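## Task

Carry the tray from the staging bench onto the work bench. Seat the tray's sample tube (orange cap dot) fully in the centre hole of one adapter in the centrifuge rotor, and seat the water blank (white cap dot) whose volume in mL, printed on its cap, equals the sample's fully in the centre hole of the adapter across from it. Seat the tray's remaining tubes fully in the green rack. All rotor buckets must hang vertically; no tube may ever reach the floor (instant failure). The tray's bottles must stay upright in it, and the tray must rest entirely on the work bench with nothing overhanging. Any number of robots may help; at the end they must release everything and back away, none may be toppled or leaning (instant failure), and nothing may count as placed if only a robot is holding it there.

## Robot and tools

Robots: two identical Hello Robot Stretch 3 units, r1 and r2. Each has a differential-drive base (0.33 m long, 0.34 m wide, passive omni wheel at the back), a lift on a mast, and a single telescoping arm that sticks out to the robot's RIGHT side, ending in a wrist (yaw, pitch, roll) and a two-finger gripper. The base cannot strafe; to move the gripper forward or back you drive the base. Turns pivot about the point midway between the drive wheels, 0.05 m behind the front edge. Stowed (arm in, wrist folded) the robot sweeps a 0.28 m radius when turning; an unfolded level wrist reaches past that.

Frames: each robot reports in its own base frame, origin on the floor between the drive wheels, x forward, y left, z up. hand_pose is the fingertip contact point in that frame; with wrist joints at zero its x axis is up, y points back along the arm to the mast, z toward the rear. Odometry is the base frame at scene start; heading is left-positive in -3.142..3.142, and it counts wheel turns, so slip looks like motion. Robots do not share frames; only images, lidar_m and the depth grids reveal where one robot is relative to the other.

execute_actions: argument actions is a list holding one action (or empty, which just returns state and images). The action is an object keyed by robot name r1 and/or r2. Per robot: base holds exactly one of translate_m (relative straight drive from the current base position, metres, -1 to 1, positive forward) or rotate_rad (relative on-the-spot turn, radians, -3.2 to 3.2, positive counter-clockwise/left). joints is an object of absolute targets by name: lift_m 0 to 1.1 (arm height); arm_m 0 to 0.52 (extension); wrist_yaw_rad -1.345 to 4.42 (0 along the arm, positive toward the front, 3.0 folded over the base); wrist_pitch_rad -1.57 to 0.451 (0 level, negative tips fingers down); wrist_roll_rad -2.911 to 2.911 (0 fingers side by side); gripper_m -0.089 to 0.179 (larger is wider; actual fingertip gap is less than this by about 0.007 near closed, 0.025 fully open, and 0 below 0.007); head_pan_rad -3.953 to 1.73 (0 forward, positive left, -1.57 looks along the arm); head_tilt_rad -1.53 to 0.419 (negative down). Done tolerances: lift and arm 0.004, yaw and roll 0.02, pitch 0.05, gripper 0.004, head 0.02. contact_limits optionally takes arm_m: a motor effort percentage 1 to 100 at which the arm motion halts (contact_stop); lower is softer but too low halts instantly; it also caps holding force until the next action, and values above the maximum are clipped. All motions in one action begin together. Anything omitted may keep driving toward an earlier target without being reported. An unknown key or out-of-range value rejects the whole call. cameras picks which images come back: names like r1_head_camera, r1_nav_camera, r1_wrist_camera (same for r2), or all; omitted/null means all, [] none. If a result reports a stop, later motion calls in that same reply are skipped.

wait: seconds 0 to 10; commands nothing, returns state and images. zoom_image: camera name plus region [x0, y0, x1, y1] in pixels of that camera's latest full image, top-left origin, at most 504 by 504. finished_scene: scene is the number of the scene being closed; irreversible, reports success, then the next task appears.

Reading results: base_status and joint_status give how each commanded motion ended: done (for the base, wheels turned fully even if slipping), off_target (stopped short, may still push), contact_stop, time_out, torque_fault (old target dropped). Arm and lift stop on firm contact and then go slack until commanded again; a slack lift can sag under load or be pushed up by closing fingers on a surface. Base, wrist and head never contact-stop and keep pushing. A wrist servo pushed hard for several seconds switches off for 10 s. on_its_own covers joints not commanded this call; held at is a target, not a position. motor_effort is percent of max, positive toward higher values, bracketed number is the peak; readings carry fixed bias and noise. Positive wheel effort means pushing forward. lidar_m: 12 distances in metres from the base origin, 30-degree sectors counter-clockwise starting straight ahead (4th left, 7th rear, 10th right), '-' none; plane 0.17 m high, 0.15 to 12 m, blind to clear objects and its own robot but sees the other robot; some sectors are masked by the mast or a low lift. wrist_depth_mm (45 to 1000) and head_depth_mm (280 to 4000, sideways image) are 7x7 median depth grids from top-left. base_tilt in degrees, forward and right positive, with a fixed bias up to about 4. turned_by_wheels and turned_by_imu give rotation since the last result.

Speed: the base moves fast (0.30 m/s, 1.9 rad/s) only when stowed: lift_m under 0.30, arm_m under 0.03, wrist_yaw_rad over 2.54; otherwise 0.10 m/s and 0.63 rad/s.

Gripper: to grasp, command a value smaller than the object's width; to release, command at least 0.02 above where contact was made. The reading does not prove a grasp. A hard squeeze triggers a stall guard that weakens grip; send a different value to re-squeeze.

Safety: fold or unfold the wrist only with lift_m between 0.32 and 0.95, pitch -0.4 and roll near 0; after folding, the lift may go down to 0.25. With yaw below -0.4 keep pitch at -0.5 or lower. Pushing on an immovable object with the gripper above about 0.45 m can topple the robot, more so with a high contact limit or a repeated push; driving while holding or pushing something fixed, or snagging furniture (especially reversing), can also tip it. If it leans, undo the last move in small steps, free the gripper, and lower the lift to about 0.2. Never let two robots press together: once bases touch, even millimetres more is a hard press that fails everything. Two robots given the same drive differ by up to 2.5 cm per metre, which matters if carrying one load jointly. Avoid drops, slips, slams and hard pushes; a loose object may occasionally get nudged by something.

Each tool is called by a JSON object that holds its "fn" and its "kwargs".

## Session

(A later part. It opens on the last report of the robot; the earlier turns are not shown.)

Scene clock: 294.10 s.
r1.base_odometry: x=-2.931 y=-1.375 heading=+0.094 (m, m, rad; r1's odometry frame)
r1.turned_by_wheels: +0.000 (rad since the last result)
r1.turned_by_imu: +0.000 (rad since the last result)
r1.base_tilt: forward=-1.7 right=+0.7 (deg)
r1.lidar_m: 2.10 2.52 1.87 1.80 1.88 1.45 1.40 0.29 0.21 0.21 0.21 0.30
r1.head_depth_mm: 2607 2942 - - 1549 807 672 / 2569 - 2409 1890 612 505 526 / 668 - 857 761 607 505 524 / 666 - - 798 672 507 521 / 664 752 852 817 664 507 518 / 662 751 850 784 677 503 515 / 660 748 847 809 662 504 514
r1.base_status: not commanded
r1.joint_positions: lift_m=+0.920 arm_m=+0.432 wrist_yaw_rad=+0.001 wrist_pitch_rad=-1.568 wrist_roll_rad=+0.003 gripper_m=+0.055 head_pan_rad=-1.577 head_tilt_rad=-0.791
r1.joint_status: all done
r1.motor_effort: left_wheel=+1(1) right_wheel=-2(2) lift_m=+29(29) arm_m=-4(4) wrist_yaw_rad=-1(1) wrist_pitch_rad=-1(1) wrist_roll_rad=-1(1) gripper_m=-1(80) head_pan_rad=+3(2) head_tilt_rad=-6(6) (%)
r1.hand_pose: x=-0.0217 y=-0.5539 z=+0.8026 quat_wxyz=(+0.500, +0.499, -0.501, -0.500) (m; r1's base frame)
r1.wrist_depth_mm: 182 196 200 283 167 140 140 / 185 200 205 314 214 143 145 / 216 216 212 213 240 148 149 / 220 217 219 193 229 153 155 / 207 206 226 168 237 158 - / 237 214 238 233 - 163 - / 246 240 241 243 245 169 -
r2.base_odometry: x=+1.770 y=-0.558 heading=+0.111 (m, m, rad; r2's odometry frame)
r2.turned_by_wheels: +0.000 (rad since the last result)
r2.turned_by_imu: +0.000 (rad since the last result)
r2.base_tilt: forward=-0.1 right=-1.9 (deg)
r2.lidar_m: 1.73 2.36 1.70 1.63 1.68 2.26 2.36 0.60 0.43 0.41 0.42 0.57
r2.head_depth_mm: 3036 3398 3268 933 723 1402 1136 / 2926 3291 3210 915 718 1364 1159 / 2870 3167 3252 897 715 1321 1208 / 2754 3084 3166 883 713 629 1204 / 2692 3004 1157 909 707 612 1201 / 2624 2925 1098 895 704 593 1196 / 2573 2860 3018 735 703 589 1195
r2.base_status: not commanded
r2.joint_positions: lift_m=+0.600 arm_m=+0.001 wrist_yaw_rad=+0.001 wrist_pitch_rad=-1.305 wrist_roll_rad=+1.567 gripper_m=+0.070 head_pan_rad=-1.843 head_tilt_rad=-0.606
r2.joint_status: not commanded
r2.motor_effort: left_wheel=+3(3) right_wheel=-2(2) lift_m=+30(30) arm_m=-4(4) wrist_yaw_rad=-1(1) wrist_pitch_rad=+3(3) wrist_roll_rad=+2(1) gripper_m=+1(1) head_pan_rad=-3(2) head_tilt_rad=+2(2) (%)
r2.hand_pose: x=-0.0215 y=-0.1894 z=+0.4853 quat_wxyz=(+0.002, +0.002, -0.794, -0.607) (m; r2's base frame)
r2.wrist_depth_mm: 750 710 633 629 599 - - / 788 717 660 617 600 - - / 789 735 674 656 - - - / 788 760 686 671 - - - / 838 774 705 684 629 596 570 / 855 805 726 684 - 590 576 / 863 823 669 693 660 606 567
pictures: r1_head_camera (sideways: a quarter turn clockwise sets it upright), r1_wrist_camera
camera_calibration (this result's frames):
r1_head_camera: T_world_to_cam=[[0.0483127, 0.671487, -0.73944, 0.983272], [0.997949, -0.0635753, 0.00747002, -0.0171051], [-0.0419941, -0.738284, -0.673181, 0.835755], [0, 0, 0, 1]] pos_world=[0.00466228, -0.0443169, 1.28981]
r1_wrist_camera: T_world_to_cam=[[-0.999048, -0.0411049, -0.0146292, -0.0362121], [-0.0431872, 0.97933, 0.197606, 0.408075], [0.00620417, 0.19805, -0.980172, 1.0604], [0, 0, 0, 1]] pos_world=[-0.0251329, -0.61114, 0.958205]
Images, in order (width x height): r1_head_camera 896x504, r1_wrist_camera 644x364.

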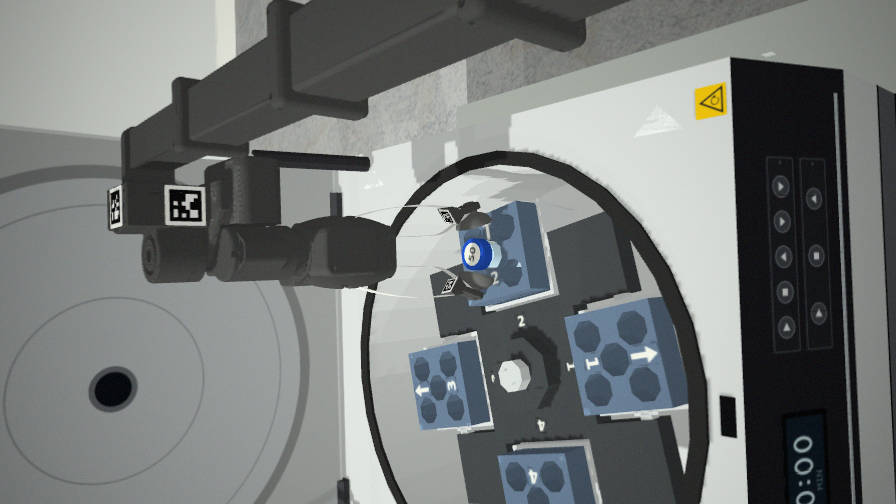

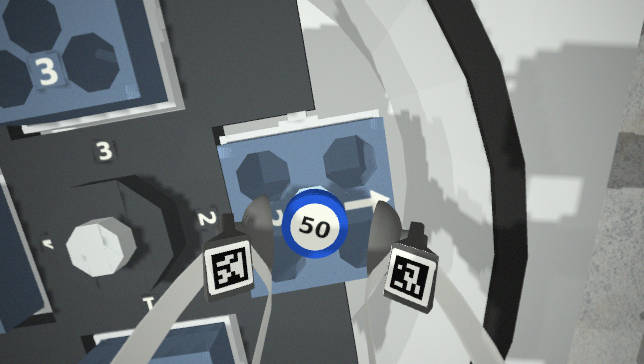

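{"fn": "execute_actions", "kwargs": {"actions": [{"r1":{"joints":{"lift_m":1.0}}}], "cameras": []}}

{"fn": "execute_actions", "kwargs": {"actions": [{"r1":{"base":{"translate_m":1.0},"joints":{"lift_m":1.1,"arm_m":0.394,"gripper_m":0.062}}}], "cameras": []}}

{"fn": "execute_actions", "kwargs": {"actions": [{"r1":{"base":{"translate_m":0.677}}}], "cameras": []}}

{"fn": "execute_actions", "kwargs": {"actions": [{"r1":{"joints":{"lift_m":1.03}}}], "cameras": ["r1_wrist_camera"]}}

Scene clock: 302.27 s.
r1.base_odometry: x=-2.931 y=-1.375 heading=+0.094 (m, m, rad; r1's odometry frame)
r1.turned_by_wheels: +0.000 (rad since the last result)
r1.turned_by_imu: +0.000 (rad since the last result)
r1.base_tilt: forward=-1.6 right=+0.7 (deg)
r1.lidar_m: 2.10 2.52 1.87 1.81 1.88 1.45 1.40 0.29 0.21 0.21 0.21 0.30
r1.head_depth_mm: 2523 - 2469 1948 1589 808 672 / - 2981 2492 1949 612 505 527 / - 784 840 761 607 506 524 / - - 867 785 674 505 522 / 666 752 852 811 663 507 518 / 662 749 848 783 675 502 516 / 661 746 845 811 664 503 514
r1.base_status: not commanded
r1.joint_positions: lift_m=+1.000 arm_m=+0.432 wrist_yaw_rad=+0.001 wrist_pitch_rad=-1.568 wrist_roll_rad=+0.003 gripper_m=+0.055 head_pan_rad=-1.577 head_tilt_rad=-0.791
r1.joint_status: all done
r1.motor_effort: left_wheel=+1(1) right_wheel=-2(1) lift_m=+42(43) arm_m=-4(4) wrist_yaw_rad=-1(1) wrist_pitch_rad=-1(1) wrist_roll_rad=-1(1) gripper_m=+0(0) head_pan_rad=+3(3) head_tilt_rad=-7(7) (%)
r1.hand_pose: x=-0.0217 y=-0.5539 z=+0.8822 quat_wxyz=(+0.500, +0.499, -0.501, -0.500) (m; r1's base frame)
r1.wrist_depth_mm: 275 254 278 291 214 216 959 / 286 270 281 387 221 221 963 / 294 295 293 286 268 229 - / 299 299 298 272 279 238 - / 290 308 290 310 241 - - / 327 325 318 321 - - - / 340 333 307 363 261 - -
r2.base_odometry: x=+1.770 y=-0.558 heading=+0.111 (m, m, rad; r2's odometry frame)
r2.turned_by_wheels: +0.000 (rad since the last result)
r2.turned_by_imu: +0.000 (rad since the last result)
r2.base_tilt: forward=+0.0 right=-2.0 (deg)
r2.lidar_m: 1.72 2.36 1.69 1.62 1.67 2.25 2.35 0.60 0.43 0.41 0.43 0.57
r2.head_depth_mm: 3014 3411 3307 935 723 1404 1138 / 2940 3303 3258 913 719 1359 1156 / 2853 3238 3228 898 715 1326 1203 / 2783 3097 3204 882 711 632 1202 / 2725 3001 1156 907 709 611 1197 / 2634 2898 1099 899 705 593 1194 / 2580 2838 3053 734 702 589 1194
r2.base_status: not commanded
r2.joint_positions: lift_m=+0.600 arm_m=+0.001 wrist_yaw_rad=+0.001 wrist_pitch_rad=-1.305 wrist_roll_rad=+1.567 gripper_m=+0.070 head_pan_rad=-1.843 head_tilt_rad=-0.606
r2.joint_status: not commanded
r2.motor_effort: left_wheel=+3(3) right_wheel=-2(2) lift_m=+30(30) arm_m=-4(4) wrist_yaw_rad=-2(1) wrist_pitch_rad=+3(3) wrist_roll_rad=+1(1) gripper_m=+1(1) head_pan_rad=-2(2) head_tilt_rad=+2(2) (%)
r2.hand_pose: x=-0.0215 y=-0.1894 z=+0.4853 quat_wxyz=(+0.002, +0.002, -0.794, -0.607) (m; r2's base frame)
r2.wrist_depth_mm: 765 710 645 623 595 - - / 765 711 646 635 602 - - / 801 761 684 636 - - - / 842 759 680 662 - - - / 803 791 685 684 648 596 569 / 863 784 708 675 - 591 571 / 868 796 647 690 656 606 566
pictures: none
No camera images: the call's "cameras" was empty. Leave "cameras" out to get every camera's image.

Scene clock: 313.57 s.
r1.base_odometry: x=-1.936 y=-1.281 heading=+0.094 (m, m, rad; r1's odometry frame)
r1.turned_by_wheels: +0.000 (rad since the last result)
r1.turned_by_imu: -0.001 (rad since the last result)
r1.base_tilt: forward=-1.6 right=+0.5 (deg)
r1.lidar_m: 1.11 2.50 1.85 1.79 1.86 2.48 0.82 0.40 0.72 0.90 0.94 1.12
r1.head_depth_mm: 2621 2970 2390 795 651 552 508 / 2627 2954 1023 794 651 552 508 / 2627 2945 1022 795 654 552 509 / - 3029 1027 798 652 553 509 / 2570 2879 2623 800 654 554 509 / 2584 2920 1029 802 654 555 500 / 2582 2894 1030 802 654 555 499
r1.base_status: done
r1.joint_positions: lift_m=+1.099 arm_m=+0.394 wrist_yaw_rad=+0.001 wrist_pitch_rad=-1.568 wrist_roll_rad=+0.003 gripper_m=+0.062 head_pan_rad=-1.577 head_tilt_rad=-0.791
r1.joint_status: all done
r1.motor_effort: left_wheel=+0(4) right_wheel=-1(1) lift_m=+40(45) arm_m=-4(5) wrist_yaw_rad=+0(1) wrist_pitch_rad=-1(1) wrist_roll_rad=-1(2) gripper_m=+1(36) head_pan_rad=+3(3) head_tilt_rad=-6(6) (%)
r1.hand_pose: x=-0.0217 y=-0.5159 z=+0.9814 quat_wxyz=(+0.500, +0.499, -0.501, -0.500) (m; r1's base frame)
r1.wrist_depth_mm: 355 350 351 353 348 347 348 / 365 364 360 360 362 359 357 / 378 378 377 373 372 369 369 / 386 385 386 382 382 381 380 / 399 396 398 394 392 392 393 / 422 411 413 408 - 409 409 / 435 432 430 429 418 416 426
r2.base_odometry: x=+1.770 y=-0.558 heading=+0.111 (m, m, rad; r2's odometry frame)
r2.turned_by_wheels: +0.000 (rad since the last result)
r2.turned_by_imu: +0.000 (rad since the last result)
r2.base_tilt: forward=-0.1 right=-2.1 (deg)
r2.lidar_m: 1.73 2.37 1.70 1.63 1.68 2.26 2.36 0.60 0.43 0.41 0.43 0.57
r2.head_depth_mm: 3030 3444 3238 939 722 1404 1137 / 2943 3279 3276 917 717 1368 1157 / 2858 3216 3225 897 713 1324 1207 / 2759 3106 3193 883 713 630 1201 / 2710 3003 1160 907 708 612 1196 / 2645 2887 1101 895 705 594 1198 / 2563 2825 3000 732 703 589 1198
r2.base_status: not commanded
r2.joint_positions: lift_m=+0.600 arm_m=+0.001 wrist_yaw_rad=+0.001 wrist_pitch_rad=-1.305 wrist_roll_rad=+1.567 gripper_m=+0.070 head_pan_rad=-1.843 head_tilt_rad=-0.606
r2.joint_status: not commanded
r2.motor_effort: left_wheel=+3(3) right_wheel=-3(2) lift_m=+31(30) arm_m=-4(4) wrist_yaw_rad=-1(1) wrist_pitch_rad=+3(3) wrist_roll_rad=+1(1) gripper_m=+1(1) head_pan_rad=-2(2) head_tilt_rad=+2(2) (%)
r2.hand_pose: x=-0.0215 y=-0.1894 z=+0.4853 quat_wxyz=(+0.002, +0.002, -0.794, -0.607) (m; r2's base frame)
r2.wrist_depth_mm: 763 727 635 620 587 - - / 794 725 649 630 612 - - / 815 747 673 642 - - - / 827 745 678 657 - - - / 850 767 699 663 636 584 548 / 851 798 715 670 - 586 557 / 893 811 651 705 645 606 577
pictures: none
No camera images: the call's "cameras" was empty. Leave "cameras" out to get every camera's image.

Scene clock: 321.57 s.
r1.base_odometry: x=-1.262 y=-1.218 heading=+0.094 (m, m, rad; r1's odometry frame)
r1.turned_by_wheels: +0.000 (rad since the last result)
r1.turned_by_imu: -0.001 (rad since the last result)
r1.base_tilt: forward=-1.6 right=+0.6 (deg)
r1.lidar_m: 2.20 2.48 1.84 1.77 1.85 2.57 1.02 1.03 0.95 0.92 0.95 0.48
r1.head_depth_mm: 2648 2975 977 743 647 529 1111 / 2637 2972 1020 764 633 532 1114 / 2619 2893 1022 793 485 529 1113 / - 2101 1022 681 525 531 1113 / 2582 2931 2652 801 653 553 510 / 2596 2938 1028 757 655 555 509 / 2600 2906 1030 759 655 555 510
r1.base_status: done
r1.joint_positions: lift_m=+1.099 arm_m=+0.394 wrist_yaw_rad=+0.001 wrist_pitch_rad=-1.568 wrist_roll_rad=+0.003 gripper_m=+0.062 head_pan_rad=-1.577 head_tilt_rad=-0.791
r1.joint_status: not commanded
r1.motor_effort: left_wheel=+1(3) right_wheel=-2(3) lift_m=+41(41) arm_m=-4(4) wrist_yaw_rad=-1(0) wrist_pitch_rad=-1(1) wrist_roll_rad=-1(1) gripper_m=+1(1) head_pan_rad=+3(3) head_tilt_rad=-6(7) (%)
r1.hand_pose: x=-0.0217 y=-0.5159 z=+0.9814 quat_wxyz=(+0.500, +0.499, -0.501, -0.500) (m; r1's base frame)
r1.wrist_depth_mm: 330 343 352 346 350 339 224 / 327 316 362 360 355 352 300 / 377 373 374 369 363 365 333 / 388 387 387 320 325 319 319 / 401 400 398 371 354 357 299 / 415 413 419 381 - 400 396 / 437 434 427 296 400 394 410
r2.base_odometry: x=+1.770 y=-0.558 heading=+0.111 (m, m, rad; r2's odometry frame)
r2.turned_by_wheels: +0.000 (rad since the last result)
r2.turned_by_imu: +0.000 (rad since the last result)
r2.base_tilt: forward=+0.0 right=-2.0 (deg)
r2.lidar_m: 1.73 2.37 1.70 1.63 1.68 2.26 2.36 0.60 0.43 0.41 0.43 0.57
r2.head_depth_mm: 3052 3401 3300 934 722 1404 1136 / 2951 3324 3257 916 718 1364 1158 / 2868 3212 3229 895 715 1324 1209 / 2761 3069 3176 885 714 631 1202 / 708 2890 1037 907 708 612 1199 / 1185 2863 1101 899 706 593 1200 / 2562 2865 2984 733 702 589 1194
r2.base_status: not commanded
r2.joint_positions: lift_m=+0.600 arm_m=+0.001 wrist_yaw_rad=+0.001 wrist_pitch_rad=-1.305 wrist_roll_rad=+1.567 gripper_m=+0.070 head_pan_rad=-1.843 head_tilt_rad=-0.606
r2.joint_status: not commanded
r2.motor_effort: left_wheel=+3(3) right_wheel=-2(2) lift_m=+30(30) arm_m=-4(4) wrist_yaw_rad=-1(1) wrist_pitch_rad=+3(3) wrist_roll_rad=+2(2) gripper_m=+1(1) head_pan_rad=-2(3) head_tilt_rad=+2(3) (%)
r2.hand_pose: x=-0.0215 y=-0.1894 z=+0.4853 quat_wxyz=(+0.002, +0.002, -0.794, -0.607) (m; r2's base frame)
r2.wrist_depth_mm: 770 683 648 628 600 - - / 799 695 663 631 604 - - / 784 734 677 652 - - - / 800 753 680 649 - - - / 839 765 687 669 636 598 571 / 847 801 717 669 - 604 571 / 886 832 672 708 654 605 575
pictures: none
No camera images: the call's "cameras" was empty. Leave "cameras" out to get every camera's image.

Scene clock: 323.03 s.
r1.base_odometry: x=-1.262 y=-1.218 heading=+0.094 (m, m, rad; r1's odometry frame)
r1.turned_by_wheels: +0.000 (rad since the last result)
r1.turned_by_imu: +0.000 (rad since the last result)
r1.base_tilt: forward=-1.6 right=+0.7 (deg)
r1.lidar_m: 2.20 2.48 1.84 1.77 1.85 2.57 1.03 1.03 0.94 0.91 0.96 0.48
r1.head_depth_mm: - 2999 979 745 649 530 1109 / 2731 2969 1024 763 633 532 1107 / - 2954 1026 793 485 530 1112 / - - 963 679 525 530 1113 / 2609 2880 1023 797 653 554 510 / 2618 2919 1028 756 654 554 509 / 2578 2918 1026 757 656 555 510
r1.base_status: not commanded
r1.joint_positions: lift_m=+1.030 arm_m=+0.394 wrist_yaw_rad=+0.001 wrist_pitch_rad=-1.568 wrist_roll_rad=+0.003 gripper_m=+0.062 head_pan_rad=-1.577 head_tilt_rad=-0.791
r1.joint_status: all done
r1.motor_effort: left_wheel=+1(1) right_wheel=-2(2) lift_m=+29(33) arm_m=-4(4) wrist_yaw_rad=+0(1) wrist_pitch_rad=-1(1) wrist_roll_rad=-1(1) gripper_m=+0(0) head_pan_rad=+3(3) head_tilt_rad=-6(7) (%)
r1.hand_pose: x=-0.0217 y=-0.5159 z=+0.9126 quat_wxyz=(+0.500, +0.499, -0.501, -0.500) (m; r1's base frame)
r1.wrist_depth_mm: 236 273 287 285 283 284 219 / 267 273 299 292 292 289 287 / 307 306 307 301 302 298 295 / 319 317 316 248 253 274 262 / 329 328 323 207 256 266 253 / 341 340 338 261 - 330 303 / 349 351 348 284 342 341 318
r2.base_odometry: x=+1.770 y=-0.558 heading=+0.111 (m, m, rad; r2's odometry frame)
r2.turned_by_wheels: +0.000 (rad since the last result)
r2.turned_by_imu: +0.000 (rad since the last result)
r2.base_tilt: forward=+0.0 right=-1.9 (deg)
r2.lidar_m: 1.73 2.36 1.70 1.63 1.68 2.26 2.35 0.60 0.43 0.41 0.43 0.57
r2.head_depth_mm: 3047 3440 3273 937 722 1407 1140 / 2912 3293 3243 914 720 1364 1161 / 2843 3198 3246 897 715 1320 1208 / 2783 3104 3202 885 711 632 1202 / 2591 762 1037 908 709 611 1199 / 722 2850 1097 898 705 592 1195 / 2563 2829 3020 733 702 589 1189
r2.base_status: not commanded
r2.joint_positions: lift_m=+0.600 arm_m=+0.001 wrist_yaw_rad=+0.001 wrist_pitch_rad=-1.305 wrist_roll_rad=+1.567 gripper_m=+0.070 head_pan_rad=-1.843 head_tilt_rad=-0.606
r2.joint_status: not commanded
r2.motor_effort: left_wheel=+3(3) right_wheel=-2(3) lift_m=+30(30) arm_m=-4(4) wrist_yaw_rad=-1(1) wrist_pitch_rad=+3(3) wrist_roll_rad=+2(2) gripper_m=+0(1) head_pan_rad=-3(3) head_tilt_rad=+3(2) (%)
r2.hand_pose: x=-0.0215 y=-0.1894 z=+0.4853 quat_wxyz=(+0.002, +0.002, -0.794, -0.607) (m; r2's base frame)
r2.wrist_depth_mm: 755 701 639 622 578 - - / 794 721 642 626 616 - - / 801 717 668 640 - - - / 795 738 675 660 - - - / 842 767 709 677 633 595 557 / 856 793 702 697 - 592 557 / 907 819 637 692 668 600 579
pictures: r1_wrist_camera
camera_calibration (this result's frames):
r1_wrist_camera: T_world_to_cam=[[-0.999048, -0.0411106, -0.0146279, -0.0330456], [-0.0431923, 0.979335, 0.197576, 0.34917], [0.00620317, 0.19802, -0.980178, 1.1607], [0, 0, 0, 1]] pos_world=[-0.0251326, -0.573154, 1.06822]
Images, in order (width x height): r1_wrist_camera 644x364.

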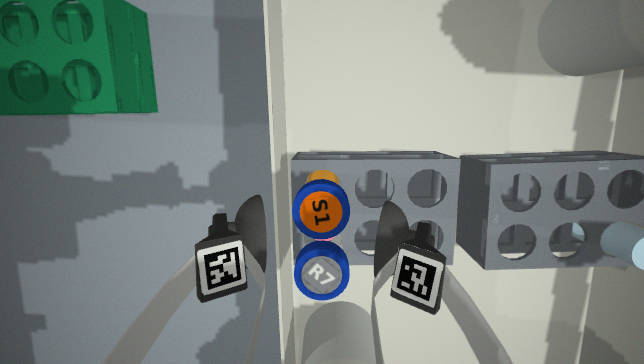

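{"fn": "execute_actions", "kwargs": {"actions": [{"r1":{"joints":{"lift_m":0.992,"arm_m":0.401}}}], "cameras": []}}

{"fn": "execute_actions", "kwargs": {"actions": [{"r1":{"joints":{"gripper_m":0.005}}}], "cameras": ["r1_wrist_camera"]}}

{"fn": "execute_actions", "kwargs": {"actions": [{"r1":{"joints":{"lift_m":1.1}}}], "cameras": ["r1_wrist_camera","r2_head_camera","r1_head_camera"]}}

Scene clock: 329.97 s.
r1.base_odometry: x=-1.262 y=-1.218 heading=+0.094 (m, m, rad; r1's odometry frame)
r1.turned_by_wheels: +0.000 (rad since the last result)
r1.turned_by_imu: +0.000 (rad since the last result)
r1.base_tilt: forward=-1.7 right=+0.6 (deg)
r1.lidar_m: 2.19 2.49 1.84 1.77 1.86 2.56 1.02 1.03 0.95 0.92 0.95 0.48
r1.head_depth_mm: 2596 - 907 742 648 529 1112 / - 2964 1022 761 632 533 1116 / - 3018 1023 793 485 530 1112 / 2503 - 929 667 525 529 1110 / 2587 2866 1025 800 653 554 509 / 2606 2917 1028 760 654 554 509 / 2583 2893 1030 756 655 555 510
r1.base_status: not commanded
r1.joint_positions: lift_m=+0.992 arm_m=+0.401 wrist_yaw_rad=+0.001 wrist_pitch_rad=-1.568 wrist_roll_rad=+0.003 gripper_m=+0.062 head_pan_rad=-1.577 head_tilt_rad=-0.791
r1.joint_status: all done
r1.motor_effort: left_wheel=+1(1) right_wheel=-2(2) lift_m=+29(29) arm_m=+5(6) wrist_yaw_rad=-1(1) wrist_pitch_rad=-1(1) wrist_roll_rad=-1(1) gripper_m=+0(0) head_pan_rad=+3(4) head_tilt_rad=-6(7) (%)
r1.hand_pose: x=-0.0217 y=-0.5222 z=+0.8747 quat_wxyz=(+0.500, +0.499, -0.501, -0.500) (m; r1's base frame)
r1.wrist_depth_mm: 203 251 251 249 247 248 216 / 213 257 258 258 254 253 253 / 271 268 267 262 264 261 260 / 279 278 275 241 238 227 237 / 289 287 280 155 231 227 217 / 296 293 297 165 - 249 224 / 308 305 307 165 297 298 295
r2.base_odometry: x=+1.770 y=-0.558 heading=+0.111 (m, m, rad; r2's odometry frame)
r2.turned_by_wheels: +0.000 (rad since the last result)
r2.turned_by_imu: +0.000 (rad since the last result)
r2.base_tilt: forward=+0.0 right=-1.8 (deg)
r2.lidar_m: 1.73 2.37 1.70 1.63 1.68 2.26 2.36 0.60 0.43 0.41 0.43 0.57
r2.head_depth_mm: 3021 3411 3272 937 719 1400 1134 / 2934 3320 3259 917 719 1361 1161 / 2853 3208 3199 896 713 1317 1206 / 2771 3106 3188 884 711 631 1198 / 2664 760 965 908 709 611 1199 / 1052 1414 1099 895 705 594 1197 / 1145 2818 3032 731 701 590 1193
r2.base_status: not commanded
r2.joint_positions: lift_m=+0.600 arm_m=+0.001 wrist_yaw_rad=+0.001 wrist_pitch_rad=-1.305 wrist_roll_rad=+1.567 gripper_m=+0.070 head_pan_rad=-1.843 head_tilt_rad=-0.606
r2.joint_status: not commanded
r2.motor_effort: left_wheel=+3(3) right_wheel=-2(2) lift_m=+30(30) arm_m=-4(4) wrist_yaw_rad=+0(0) wrist_pitch_rad=+3(3) wrist_roll_rad=+1(1) gripper_m=+1(0) head_pan_rad=-2(3) head_tilt_rad=+2(2) (%)
r2.hand_pose: x=-0.0215 y=-0.1894 z=+0.4853 quat_wxyz=(+0.002, +0.002, -0.794, -0.607) (m; r2's base frame)
r2.wrist_depth_mm: 747 714 624 618 587 - - / 797 715 661 641 609 - - / 798 732 659 652 - - - / 802 750 672 655 - - - / 832 760 710 654 638 585 557 / 853 800 698 688 - 603 571 / 859 803 660 693 670 596 585
pictures: none
No camera images: the call's "cameras" was empty. Leave "cameras" out to get every camera's image.

Scene clock: 331.03 s.
r1.base_odometry: x=-1.262 y=-1.218 heading=+0.094 (m, m, rad; r1's odometry frame)
r1.turned_by_wheels: +0.000 (rad since the last result)
r1.turned_by_imu: +0.000 (rad since the last result)
r1.base_tilt: forward=-1.6 right=+0.5 (deg)
r1.lidar_m: 2.19 2.48 1.84 1.78 1.85 2.56 1.03 1.03 0.95 0.91 0.96 0.48
r1.head_depth_mm: 2574 - 909 744 648 529 1109 / - 2984 1023 763 633 532 1110 / - 2982 1022 793 485 529 1112 / 2493 - 912 661 526 529 1113 / 2591 2857 1025 796 654 553 510 / 2596 2916 1028 757 653 554 509 / 2583 2911 1029 757 655 555 510
r1.base_status: not commanded
r1.joint_positions: lift_m=+0.992 arm_m=+0.401 wrist_yaw_rad=+0.001 wrist_pitch_rad=-1.568 wrist_roll_rad=+0.003 gripper_m=+0.006 head_pan_rad=-1.577 head_tilt_rad=-0.791
r1.joint_status: all done
r1.motor_effort: left_wheel=+1(1) right_wheel=-1(1) lift_m=+29(29) arm_m=+5(5) wrist_yaw_rad=-1(1) wrist_pitch_rad=-1(1) wrist_roll_rad=-1(1) gripper_m=-11(86) head_pan_rad=+3(3) head_tilt_rad=-6(6) (%)
r1.hand_pose: x=-0.0217 y=-0.5222 z=+0.8746 quat_wxyz=(+0.500, +0.499, -0.501, -0.500) (m; r1's base frame)
r1.wrist_depth_mm: 203 251 248 247 247 247 217 / 211 256 258 256 257 255 252 / 269 269 265 265 262 261 260 / 279 277 277 225 240 228 236 / 288 286 283 153 245 227 217 / 298 297 295 161 254 252 226 / 307 308 304 165 301 298 295
r2.base_odometry: x=+1.770 y=-0.558 heading=+0.111 (m, m, rad; r2's odometry frame)
r2.turned_by_wheels: +0.000 (rad since the last result)
r2.turned_by_imu: +0.000 (rad since the last result)
r2.base_tilt: forward=-0.3 right=-1.9 (deg)
r2.lidar_m: 1.73 2.37 1.70 1.63 1.68 2.25 2.35 0.60 0.43 0.41 0.43 0.57
r2.head_depth_mm: 3017 3400 3256 937 722 1404 1135 / 2930 3290 3223 913 719 1356 1159 / 2872 3159 3212 900 715 1319 1203 / 2778 3117 3191 882 712 632 1205 / 2654 759 923 911 707 611 1200 / 1052 1410 1101 895 707 593 1197 / 1148 2811 2984 732 703 589 1194
r2.base_status: not commanded
r2.joint_positions: lift_m=+0.600 arm_m=+0.001 wrist_yaw_rad=+0.001 wrist_pitch_rad=-1.305 wrist_roll_rad=+1.567 gripper_m=+0.070 head_pan_rad=-1.843 head_tilt_rad=-0.606
r2.joint_status: not commanded
r2.motor_effort: left_wheel=+3(3) right_wheel=-2(2) lift_m=+30(30) arm_m=-4(4) wrist_yaw_rad=-2(1) wrist_pitch_rad=+3(3) wrist_roll_rad=+2(1) gripper_m=+1(1) head_pan_rad=-2(3) head_tilt_rad=+3(1) (%)
r2.hand_pose: x=-0.0215 y=-0.1894 z=+0.4853 quat_wxyz=(+0.002, +0.002, -0.794, -0.607) (m; r2's base frame)
r2.wrist_depth_mm: 774 720 654 625 587 - - / 785 710 667 624 626 - - / 764 739 682 646 - - - / 843 748 677 662 - - - / 849 777 694 665 636 594 559 / 863 780 713 697 - 590 565 / 877 830 663 686 651 593 577
pictures: r1_wrist_camera
camera_calibration (this result's frames):
r1_wrist_camera: T_world_to_cam=[[-0.999048, -0.0411103, -0.0146279, -0.0338598], [-0.0431921, 0.979335, 0.197577, 0.362837], [0.00620322, 0.19802, -0.980178, 1.12469], [0, 0, 0, 1]] pos_world=[-0.0251326, -0.579443, 1.03022]
Images, in order (width x height): r1_wrist_camera 644x364.

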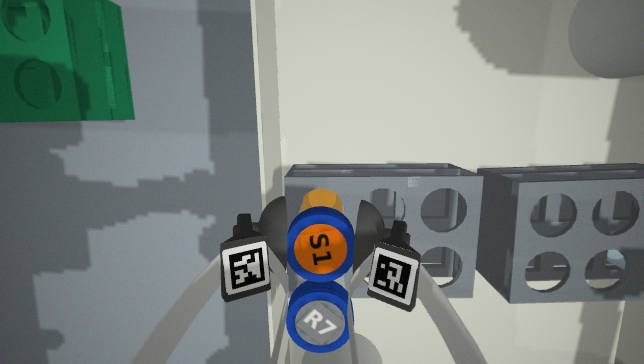

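Scene clock: 332.83 s.
r1.base_odometry: x=-1.262 y=-1.218 heading=+0.094 (m, m, rad; r1's odometry frame)
r1.turned_by_wheels: +0.000 (rad since the last result)
r1.turned_by_imu: +0.000 (rad since the last result)
r1.base_tilt: forward=-1.7 right=+0.6 (deg)
r1.lidar_m: 2.20 2.48 1.84 1.78 1.85 2.57 1.02 1.03 0.95 0.91 0.95 0.48
r1.head_depth_mm: 2646 2966 979 746 649 530 1113 / 2625 2959 1020 764 633 533 1111 / 2625 2902 1023 792 485 530 1111 / - 3010 1025 717 525 531 1112 / 2598 2952 1026 799 654 554 510 / 2611 2921 1026 755 655 554 510 / 2615 2897 1030 757 654 555 510
r1.base_status: not commanded
r1.joint_positions: lift_m=+1.099 arm_m=+0.401 wrist_yaw_rad=+0.001 wrist_pitch_rad=-1.568 wrist_roll_rad=+0.003 gripper_m=+0.006 head_pan_rad=-1.577 head_tilt_rad=-0.791
r1.joint_status: all done
r1.motor_effort: left_wheel=+1(1) right_wheel=-1(2) lift_m=+42(43) arm_m=+5(5) wrist_yaw_rad=-1(1) wrist_pitch_rad=-1(1) wrist_roll_rad=-1(2) gripper_m=-11(12) head_pan_rad=+3(3) head_tilt_rad=-6(6) (%)
r1.hand_pose: x=-0.0217 y=-0.5222 z=+0.9814 quat_wxyz=(+0.500, +0.499, -0.501, -0.500) (m; r1's base frame)
r1.wrist_depth_mm: 352 349 355 349 348 323 221 / 327 317 358 355 357 355 268 / 375 375 371 371 368 368 349 / 389 391 386 323 320 321 321 / 401 398 397 153 359 378 303 / 415 414 415 364 404 403 398 / 429 428 424 305 399 397 416
r2.base_odometry: x=+1.770 y=-0.558 heading=+0.111 (m, m, rad; r2's odometry frame)
r2.turned_by_wheels: +0.000 (rad since the last result)
r2.turned_by_imu: +0.000 (rad since the last result)
r2.base_tilt: forward=+0.0 right=-2.0 (deg)
r2.lidar_m: 1.73 2.36 1.70 1.63 1.67 2.26 2.36 0.60 0.43 0.41 0.43 0.57
r2.head_depth_mm: 3027 3392 3318 937 722 1406 1138 / 2944 3315 3278 914 718 1360 1157 / 2843 3200 3257 897 713 1328 1211 / 2804 3139 3190 885 711 630 1210 / 704 2972 1007 908 707 613 1202 / 1185 2859 1100 896 704 593 1194 / 2552 2813 3030 734 701 589 1192
r2.base_status: not commanded
r2.joint_positions: lift_m=+0.600 arm_m=+0.001 wrist_yaw_rad=+0.001 wrist_pitch_rad=-1.305 wrist_roll_rad=+1.567 gripper_m=+0.070 head_pan_rad=-1.843 head_tilt_rad=-0.606
r2.joint_status: not commanded
r2.motor_effort: left_wheel=+3(3) right_wheel=-3(2) lift_m=+30(30) arm_m=-4(4) wrist_yaw_rad=+0(1) wrist_pitch_rad=+3(3) wrist_roll_rad=+2(2) gripper_m=+1(1) head_pan_rad=-2(2) head_tilt_rad=+2(3) (%)
r2.hand_pose: x=-0.0215 y=-0.1894 z=+0.4853 quat_wxyz=(+0.002, +0.002, -0.794, -0.607) (m; r2's base frame)
r2.wrist_depth_mm: 747 707 651 613 595 - - / 771 734 657 637 608 - - / 826 738 680 614 - - - / 837 762 677 660 - - - / 863 758 687 660 642 594 554 / 858 788 713 674 - 606 560 / 872 802 656 706 665 595 578
pictures: r1_head_camera (sideways: a quarter turn clockwise sets it upright), r1_wrist_camera, r2_head_camera (sideways: a quarter turn clockwise sets it upright)
camera_calibration (this result's frames):
r1_head_camera: T_world_to_cam=[[0.0483125, 0.671487, -0.73944, 0.983272], [0.997949, -0.063575, 0.00747002, -0.0171051], [-0.0419939, -0.738284, -0.673181, 0.835754], [0, 0, 0, 1]] pos_world=[0.00466229, -0.0443169, 1.28981]
r1_wrist_camera: T_world_to_cam=[[-0.999048, -0.0411106, -0.0146279, -0.0322981], [-0.0431923, 0.979335, 0.197576, 0.341742], [0.00620317, 0.19802, -0.980178, 1.22935], [0, 0, 0, 1]] pos_world=[-0.0251326, -0.579445, 1.13699]
r2_head_camera: T_world_to_cam=[[0.111117, 0.555444, -0.824096, 1.08914], [0.972432, -0.231827, -0.025135, 0.033331], [-0.205009, -0.798585, -0.565892, 0.693278], [0, 0, 0, 1]] pos_world=[-0.0113059, -0.0435905, 1.29072]
Images, in order (width x height): r1_head_camera 896x504, r1_wrist_camera 644x364, r2_head_camera 896x504.

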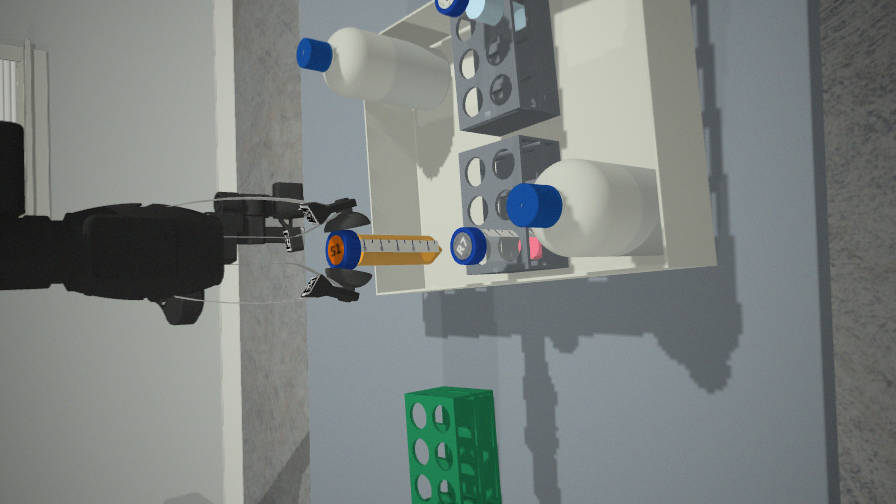

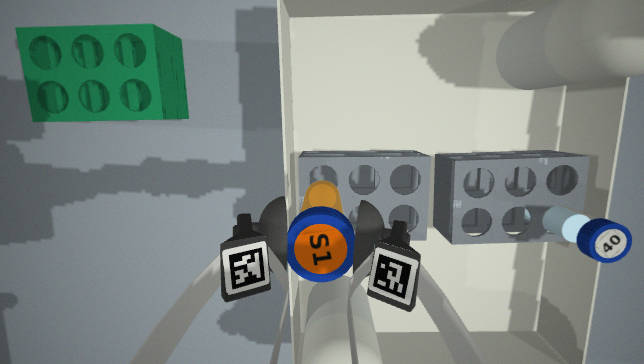

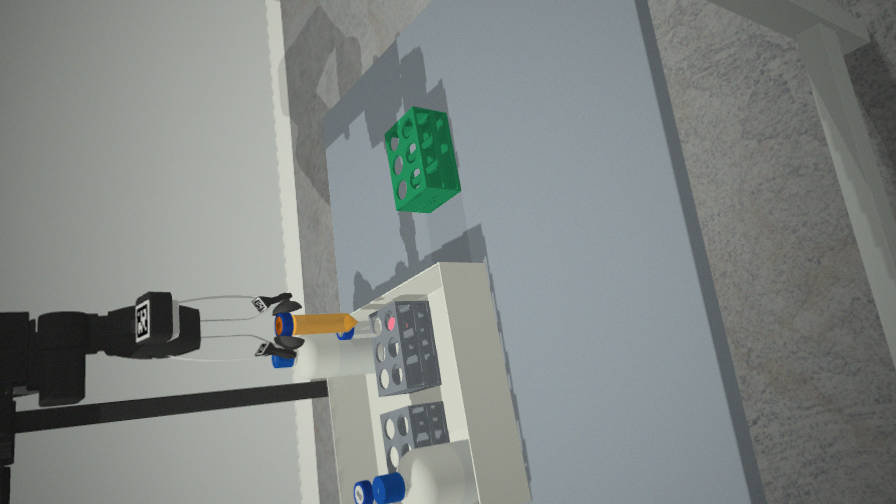

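{"fn": "execute_actions", "kwargs": {"actions": [{"r1":{"base":{"translate_m":-0.417}}}], "cameras": []}}

{"fn": "execute_actions", "kwargs": {"actions": [{"r1":{"base":{"translate_m":-1.0},"joints":{"arm_m":0.383,"lift_m":1.04}}}], "cameras": []}}

{"fn": "execute_actions", "kwargs": {"actions": [{"r1":{"joints":{"lift_m":1.005}}}], "cameras": ["r1_wrist_camera","r1_head_camera"]}}

{"fn": "zoom_image", "kwargs": {"camera": "r1_head_camera", "region": [400,170,620,350]}}

Scene clock: 344.63 s.
r1.base_odometry: x=-1.677 y=-1.257 heading=+0.094 (m, m, rad; r1's odometry frame)
r1.turned_by_wheels: +0.000 (rad since the last result)
r1.turned_by_imu: -0.001 (rad since the last result)
r1.base_tilt: forward=-1.6 right=+0.7 (deg)
r1.lidar_m: 2.61 2.49 1.84 1.78 1.85 2.58 0.83 0.62 0.94 0.91 0.95 0.86
r1.head_depth_mm: 2618 2939 1022 796 652 552 1111 / 2590 2975 1018 796 651 553 508 / 2614 2952 1024 796 653 552 509 / - 3019 1024 774 652 553 508 / 2620 2930 1027 798 654 553 510 / 2579 2853 1027 748 638 542 509 / 2515 1331 984 742 636 532 511
r1.base_status: done
r1.joint_positions: lift_m=+1.099 arm_m=+0.401 wrist_yaw_rad=+0.001 wrist_pitch_rad=-1.568 wrist_roll_rad=+0.003 gripper_m=+0.006 head_pan_rad=-1.577 head_tilt_rad=-0.791
r1.joint_status: not commanded
r1.motor_effort: left_wheel=+1(1) right_wheel=-2(6) lift_m=+42(41) arm_m=+5(5) wrist_yaw_rad=+0(1) wrist_pitch_rad=-1(1) wrist_roll_rad=-1(1) gripper_m=-11(11) head_pan_rad=+3(3) head_tilt_rad=-6(7) (%)
r1.hand_pose: x=-0.0217 y=-0.5222 z=+0.9814 quat_wxyz=(+0.500, +0.499, -0.501, -0.500) (m; r1's base frame)
r1.wrist_depth_mm: 222 284 350 350 349 347 344 / 364 336 360 362 359 358 358 / 371 368 372 369 368 368 364 / 336 325 385 384 380 382 377 / 397 333 395 153 396 394 394 / 410 407 415 414 409 407 404 / 387 387 427 425 423 415 417
r2.base_odometry: x=+1.770 y=-0.558 heading=+0.111 (m, m, rad; r2's odometry frame)
r2.turned_by_wheels: +0.000 (rad since the last result)
r2.turned_by_imu: +0.000 (rad since the last result)
r2.base_tilt: forward=-0.1 right=-2.1 (deg)
r2.lidar_m: 1.72 2.36 1.70 1.62 1.68 2.26 2.36 0.60 0.43 0.41 0.43 0.57
r2.head_depth_mm: 3021 3398 3265 938 721 1405 1135 / 2927 3300 3255 914 718 1360 1157 / 2845 3182 3232 897 714 1326 1206 / 2790 3087 3186 883 714 633 1207 / 2672 3026 1155 911 707 610 1196 / 2634 2899 1097 895 705 595 1194 / 2538 2824 3023 732 702 589 1198
r2.base_status: not commanded
r2.joint_positions: lift_m=+0.600 arm_m=+0.001 wrist_yaw_rad=+0.001 wrist_pitch_rad=-1.305 wrist_roll_rad=+1.567 gripper_m=+0.070 head_pan_rad=-1.843 head_tilt_rad=-0.606
r2.joint_status: not commanded
r2.motor_effort: left_wheel=+3(3) right_wheel=-2(2) lift_m=+30(30) arm_m=-5(4) wrist_yaw_rad=-1(1) wrist_pitch_rad=+3(3) wrist_roll_rad=+1(2) gripper_m=+1(1) head_pan_rad=-2(3) head_tilt_rad=+3(2) (%)
r2.hand_pose: x=-0.0215 y=-0.1894 z=+0.4853 quat_wxyz=(+0.002, +0.002, -0.794, -0.607) (m; r2's base frame)
r2.wrist_depth_mm: 783 684 652 625 594 - - / 775 725 661 629 600 - - / 786 725 677 639 - - - / 838 734 682 659 - - - / 804 776 696 669 646 603 562 / 835 793 727 686 - 595 572 / 911 817 655 697 658 617 568
pictures: none
No camera images: the call's "cameras" was empty. Leave "cameras" out to get every camera's image.

Scene clock: 355.60 s.
r1.base_odometry: x=-2.672 y=-1.351 heading=+0.094 (m, m, rad; r1's odometry frame)
r1.turned_by_wheels: +0.000 (rad since the last result)
r1.turned_by_imu: -0.001 (rad since the last result)
r1.base_tilt: forward=-1.6 right=+0.7 (deg)
r1.lidar_m: 1.84 2.51 1.86 1.80 1.88 1.71 1.66 0.29 0.22 0.21 0.22 0.30
r1.head_depth_mm: - 768 862 809 673 505 533 / 687 769 865 805 664 505 531 / - 764 864 796 674 505 529 / - - 872 718 666 506 525 / 668 755 855 776 598 507 523 / 690 2843 2435 1839 649 516 528 / 2563 2887 2504 1961 1377 1278 676
r1.base_status: done
r1.joint_positions: lift_m=+1.040 arm_m=+0.383 wrist_yaw_rad=+0.001 wrist_pitch_rad=-1.568 wrist_roll_rad=+0.003 gripper_m=+0.006 head_pan_rad=-1.577 head_tilt_rad=-0.791
r1.joint_status: all done
r1.motor_effort: left_wheel=+1(2) right_wheel=-1(5) lift_m=+30(33) arm_m=-4(4) wrist_yaw_rad=-1(1) wrist_pitch_rad=-1(1) wrist_roll_rad=-1(1) gripper_m=-12(12) head_pan_rad=+3(3) head_tilt_rad=-5(6) (%)
r1.hand_pose: x=-0.0217 y=-0.5049 z=+0.9226 quat_wxyz=(+0.500, +0.499, -0.501, -0.500) (m; r1's base frame)
r1.wrist_depth_mm: - - 254 345 299 306 318 / - - 285 325 319 317 312 / - - 307 332 327 324 298 / - - 315 314 338 336 329 / - 734 291 152 344 344 351 / 544 - 301 361 339 347 354 / - - 308 326 371 355 316
r2.base_odometry: x=+1.770 y=-0.558 heading=+0.111 (m, m, rad; r2's odometry frame)
r2.turned_by_wheels: +0.000 (rad since the last result)
r2.turned_by_imu: +0.000 (rad since the last result)
r2.base_tilt: forward=+0.0 right=-1.9 (deg)
r2.lidar_m: 1.73 2.37 1.70 1.63 1.68 2.26 2.36 0.60 0.43 0.41 0.43 0.57
r2.head_depth_mm: 3026 3413 3282 938 720 1398 1136 / 2963 3293 3233 915 718 1363 1160 / 2856 3178 3177 896 716 1323 1202 / 2786 3099 3209 884 712 630 1198 / 2681 2994 1157 909 708 611 1201 / 2621 2901 1097 899 705 592 1194 / 2603 2844 3055 732 702 588 1195
r2.base_status: not commanded
r2.joint_positions: lift_m=+0.600 arm_m=+0.001 wrist_yaw_rad=+0.001 wrist_pitch_rad=-1.305 wrist_roll_rad=+1.567 gripper_m=+0.070 head_pan_rad=-1.843 head_tilt_rad=-0.606
r2.joint_status: not commanded
r2.motor_effort: left_wheel=+3(3) right_wheel=-2(2) lift_m=+30(30) arm_m=-4(4) wrist_yaw_rad=-1(1) wrist_pitch_rad=+3(3) wrist_roll_rad=+1(2) gripper_m=+1(1) head_pan_rad=-3(2) head_tilt_rad=+2(2) (%)
r2.hand_pose: x=-0.0215 y=-0.1894 z=+0.4853 quat_wxyz=(+0.002, +0.002, -0.794, -0.607) (m; r2's base frame)
r2.wrist_depth_mm: 763 701 645 631 580 - - / 789 743 673 620 603 - - / 794 738 665 647 - - - / 817 765 675 675 - - - / 810 772 704 696 649 583 565 / 877 790 723 688 - 606 555 / 884 808 665 704 649 604 579
pictures: none
No camera images: the call's "cameras" was empty. Leave "cameras" out to get every camera's image.

Scene clock: 356.73 s.
r1.base_odometry: x=-2.672 y=-1.351 heading=+0.094 (m, m, rad; r1's odometry frame)
r1.turned_by_wheels: +0.000 (rad since the last result)
r1.turned_by_imu: +0.000 (rad since the last result)
r1.base_tilt: forward=-1.6 right=+0.7 (deg)
r1.lidar_m: 1.84 2.51 1.86 1.80 1.88 1.72 1.66 0.29 0.22 0.21 0.22 0.30
r1.head_depth_mm: 652 - 862 810 671 505 534 / - 780 863 807 664 505 530 / - 792 863 792 674 505 529 / - - 865 751 667 506 526 / 669 755 837 773 598 507 523 / 689 2843 2410 1836 648 518 528 / 2554 2885 2497 1957 1378 1278 675
r1.base_status: not commanded
r1.joint_positions: lift_m=+1.005 arm_m=+0.383 wrist_yaw_rad=+0.001 wrist_pitch_rad=-1.568 wrist_roll_rad=+0.003 gripper_m=+0.006 head_pan_rad=-1.577 head_tilt_rad=-0.791
r1.joint_status: all done
r1.motor_effort: left_wheel=+0(1) right_wheel=-2(1) lift_m=+29(31) arm_m=-4(4) wrist_yaw_rad=-1(1) wrist_pitch_rad=-1(1) wrist_roll_rad=-1(1) gripper_m=-10(12) head_pan_rad=+3(3) head_tilt_rad=-6(6) (%)
r1.hand_pose: x=-0.0217 y=-0.5049 z=+0.8876 quat_wxyz=(+0.500, +0.499, -0.501, -0.500) (m; r1's base frame)
r1.wrist_depth_mm: 973 224 236 281 277 274 278 / - 232 284 288 290 287 281 / - 241 306 294 294 290 266 / - 248 283 280 299 297 284 / - 596 254 153 312 309 313 / 544 643 261 327 297 300 326 / - - 270 325 369 320 314
r2.base_odometry: x=+1.770 y=-0.558 heading=+0.111 (m, m, rad; r2's odometry frame)
r2.turned_by_wheels: +0.000 (rad since the last result)
r2.turned_by_imu: +0.000 (rad since the last result)
r2.base_tilt: forward=-0.2 right=-2.0 (deg)
r2.lidar_m: 1.73 2.36 1.70 1.62 1.67 2.26 2.36 0.60 0.43 0.41 0.42 0.57
r2.head_depth_mm: 3009 3423 3264 935 723 1406 1143 / 2937 3290 3225 916 718 1363 1154 / 2879 3197 3207 897 714 1329 1210 / 2773 3086 3213 882 711 631 1202 / 2687 3008 1156 907 708 612 1203 / 2629 2906 1099 897 706 594 1199 / 2555 2834 2989 733 701 589 1189
r2.base_status: not commanded
r2.joint_positions: lift_m=+0.600 arm_m=+0.001 wrist_yaw_rad=+0.001 wrist_pitch_rad=-1.305 wrist_roll_rad=+1.567 gripper_m=+0.070 head_pan_rad=-1.843 head_tilt_rad=-0.606
r2.joint_status: not commanded
r2.motor_effort: left_wheel=+3(3) right_wheel=-2(2) lift_m=+30(30) arm_m=-4(4) wrist_yaw_rad=-1(1) wrist_pitch_rad=+3(3) wrist_roll_rad=+2(2) gripper_m=+1(1) head_pan_rad=-2(2) head_tilt_rad=+1(2) (%)
r2.hand_pose: x=-0.0215 y=-0.1894 z=+0.4853 quat_wxyz=(+0.002, +0.002, -0.794, -0.607) (m; r2's base frame)
r2.wrist_depth_mm: 761 710 644 623 584 - - / 781 720 636 640 603 - - / 795 744 647 643 - - - / 797 761 693 647 - - - / 855 758 715 660 627 587 559 / 840 794 708 694 - 604 566 / 863 817 654 690 653 607 572
pictures: r1_head_camera (sideways: a quarter turn clockwise sets it upright), r1_wrist_camera
camera_calibration (this result's frames):
r1_head_camera: T_world_to_cam=[[0.0483125, 0.671487, -0.73944, 0.983272], [0.997949, -0.063575, 0.00747002, -0.0171051], [-0.0419939, -0.738284, -0.673181, 0.835754], [0, 0, 0, 1]] pos_world=[0.00466229, -0.0443169, 1.28981]
r1_wrist_camera: T_world_to_cam=[[-0.999048, -0.0411099, -0.0146279, -0.032959], [-0.0431917, 0.979335, 0.197577, 0.34334], [0.00620329, 0.19802, -0.980178, 1.13399], [0, 0, 0, 1]] pos_world=[-0.0251326, -0.562153, 1.0432]
Images, in order (width x height): r1_head_camera 896x504, r1_wrist_camera 644x364.

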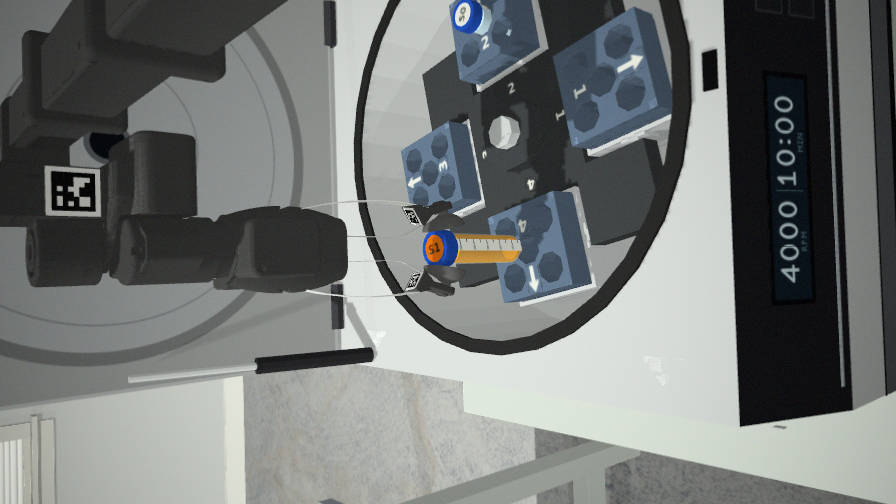

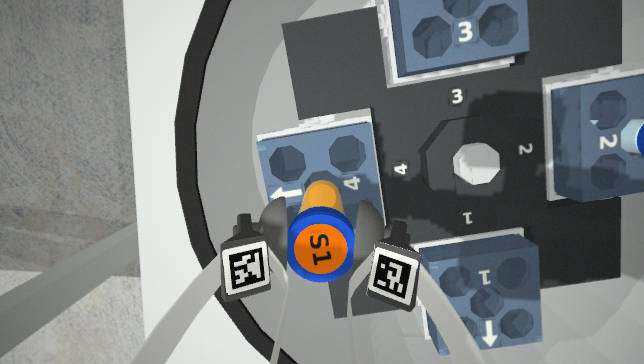

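Region (400, 170, 620, 350) of r1_head_camera's 896x504 image, scaled by 2.291, with more detail than that image has; it fills the top 412 rows of this view, and the rest is white.

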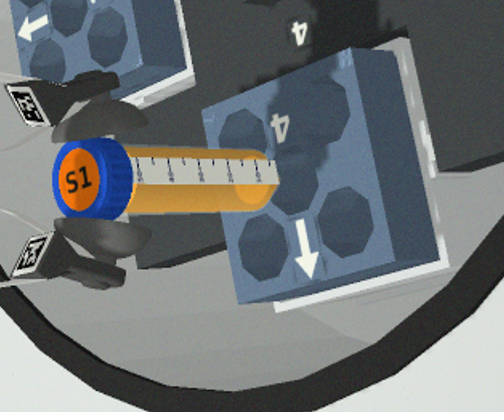

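{"fn": "execute_actions", "kwargs": {"actions": [{"r1":{"joints":{"lift_m":0.965,"arm_m":0.388}}}], "cameras": ["r1_wrist_camera","r1_head_camera"]}}

{"fn": "zoom_image", "kwargs": {"camera": "r1_head_camera", "region": [400,170,620,350]}}

Scene clock: 360.83 s.
r1.base_odometry: x=-2.672 y=-1.351 heading=+0.094 (m, m, rad; r1's odometry frame)
r1.turned_by_wheels: +0.000 (rad since the last result)
r1.turned_by_imu: +0.000 (rad since the last result)
r1.base_tilt: forward=-1.7 right=+0.6 (deg)
r1.lidar_m: 1.84 2.50 1.86 1.79 1.87 1.72 1.66 0.29 0.22 0.21 0.22 0.30
r1.head_depth_mm: 676 - - 823 673 505 534 / 663 - 859 807 665 505 530 / 650 - 864 801 672 504 529 / 658 - - 815 665 506 527 / 669 758 838 779 597 506 523 / 689 2819 2424 1841 648 517 529 / 2566 2889 2519 1957 1381 1273 676
r1.base_status: not commanded
r1.joint_positions: lift_m=+0.965 arm_m=+0.388 wrist_yaw_rad=+0.001 wrist_pitch_rad=-1.568 wrist_roll_rad=+0.003 gripper_m=+0.006 head_pan_rad=-1.577 head_tilt_rad=-0.791
r1.joint_status: all done
r1.motor_effort: left_wheel=+1(1) right_wheel=-2(1) lift_m=+29(31) arm_m=+5(5) wrist_yaw_rad=-1(1) wrist_pitch_rad=-1(1) wrist_roll_rad=-1(1) gripper_m=-11(9) head_pan_rad=+3(3) head_tilt_rad=-6(5) (%)
r1.hand_pose: x=-0.0217 y=-0.5092 z=+0.8476 quat_wxyz=(+0.500, +0.499, -0.501, -0.500) (m; r1's base frame)
r1.wrist_depth_mm: 957 184 232 242 240 218 239 / 993 190 280 249 248 248 243 / - 195 282 254 253 238 249 / - 202 255 239 260 239 258 / - 209 253 152 271 272 270 / 543 217 242 286 273 262 278 / - 225 227 307 291 262 303
r2.base_odometry: x=+1.770 y=-0.558 heading=+0.111 (m, m, rad; r2's odometry frame)
r2.turned_by_wheels: +0.000 (rad since the last result)
r2.turned_by_imu: +0.000 (rad since the last result)
r2.base_tilt: forward=-0.2 right=-1.8 (deg)
r2.lidar_m: 1.73 2.36 1.69 1.62 1.68 2.26 2.35 0.60 0.43 0.41 0.42 0.57
r2.head_depth_mm: 3036 3387 3273 937 721 1403 1137 / 2929 3327 3232 915 718 1356 1159 / 2855 3204 3211 896 715 1327 1211 / 2765 3084 3193 884 712 631 1201 / 2679 2981 1156 909 707 611 1202 / 2628 2913 1101 894 703 593 1200 / 2565 2835 3037 735 701 589 1192
r2.base_status: not commanded
r2.joint_positions: lift_m=+0.600 arm_m=+0.001 wrist_yaw_rad=+0.001 wrist_pitch_rad=-1.305 wrist_roll_rad=+1.567 gripper_m=+0.070 head_pan_rad=-1.843 head_tilt_rad=-0.606
r2.joint_status: not commanded
r2.motor_effort: left_wheel=+3(3) right_wheel=-2(2) lift_m=+30(30) arm_m=-4(4) wrist_yaw_rad=+0(1) wrist_pitch_rad=+3(3) wrist_roll_rad=+1(2) gripper_m=+1(1) head_pan_rad=-2(3) head_tilt_rad=+3(2) (%)
r2.hand_pose: x=-0.0215 y=-0.1894 z=+0.4853 quat_wxyz=(+0.002, +0.002, -0.794, -0.607) (m; r2's base frame)
r2.wrist_depth_mm: 772 715 638 609 591 - - / 788 752 644 635 615 - - / 802 736 682 634 - - - / 843 752 676 647 - - - / 844 765 698 672 635 606 565 / 850 815 705 671 - 599 569 / 870 827 641 683 657 603 580
pictures: r1_head_camera (sideways: a quarter turn clockwise sets it upright), r1_wrist_camera
camera_calibration (this result's frames):
r1_head_camera: T_world_to_cam=[[0.0483125, 0.671487, -0.73944, 0.983272], [0.997949, -0.063575, 0.00747002, -0.0171051], [-0.0419939, -0.738284, -0.673181, 0.835754], [0, 0, 0, 1]] pos_world=[0.00466229, -0.0443169, 1.28981]
r1_wrist_camera: T_world_to_cam=[[-0.999047, -0.0411112, -0.0146279, -0.0337212], [-0.043193, 0.979335, 0.197577, 0.355445], [0.00620304, 0.19802, -0.980178, 1.09563], [0, 0, 0, 1]] pos_world=[-0.0251326, -0.566442, 1.00319]
Images, in order (width x height): r1_head_camera 896x504, r1_wrist_camera 644x364.

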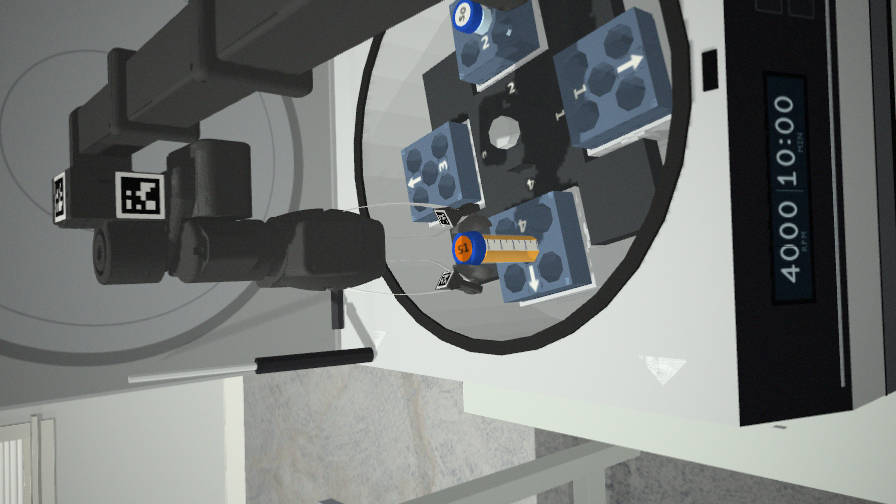

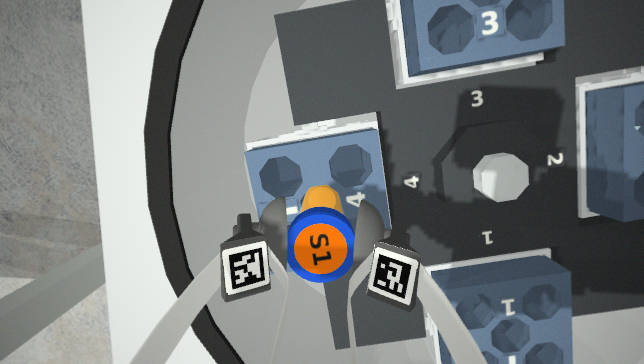

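Region (400, 170, 620, 350) of r1_head_camera's 896x504 image, scaled by 2.291, with more detail than that image has; it fills the top 412 rows of this view, and the rest is white.

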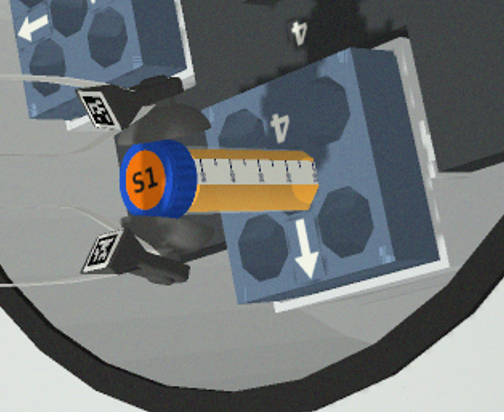

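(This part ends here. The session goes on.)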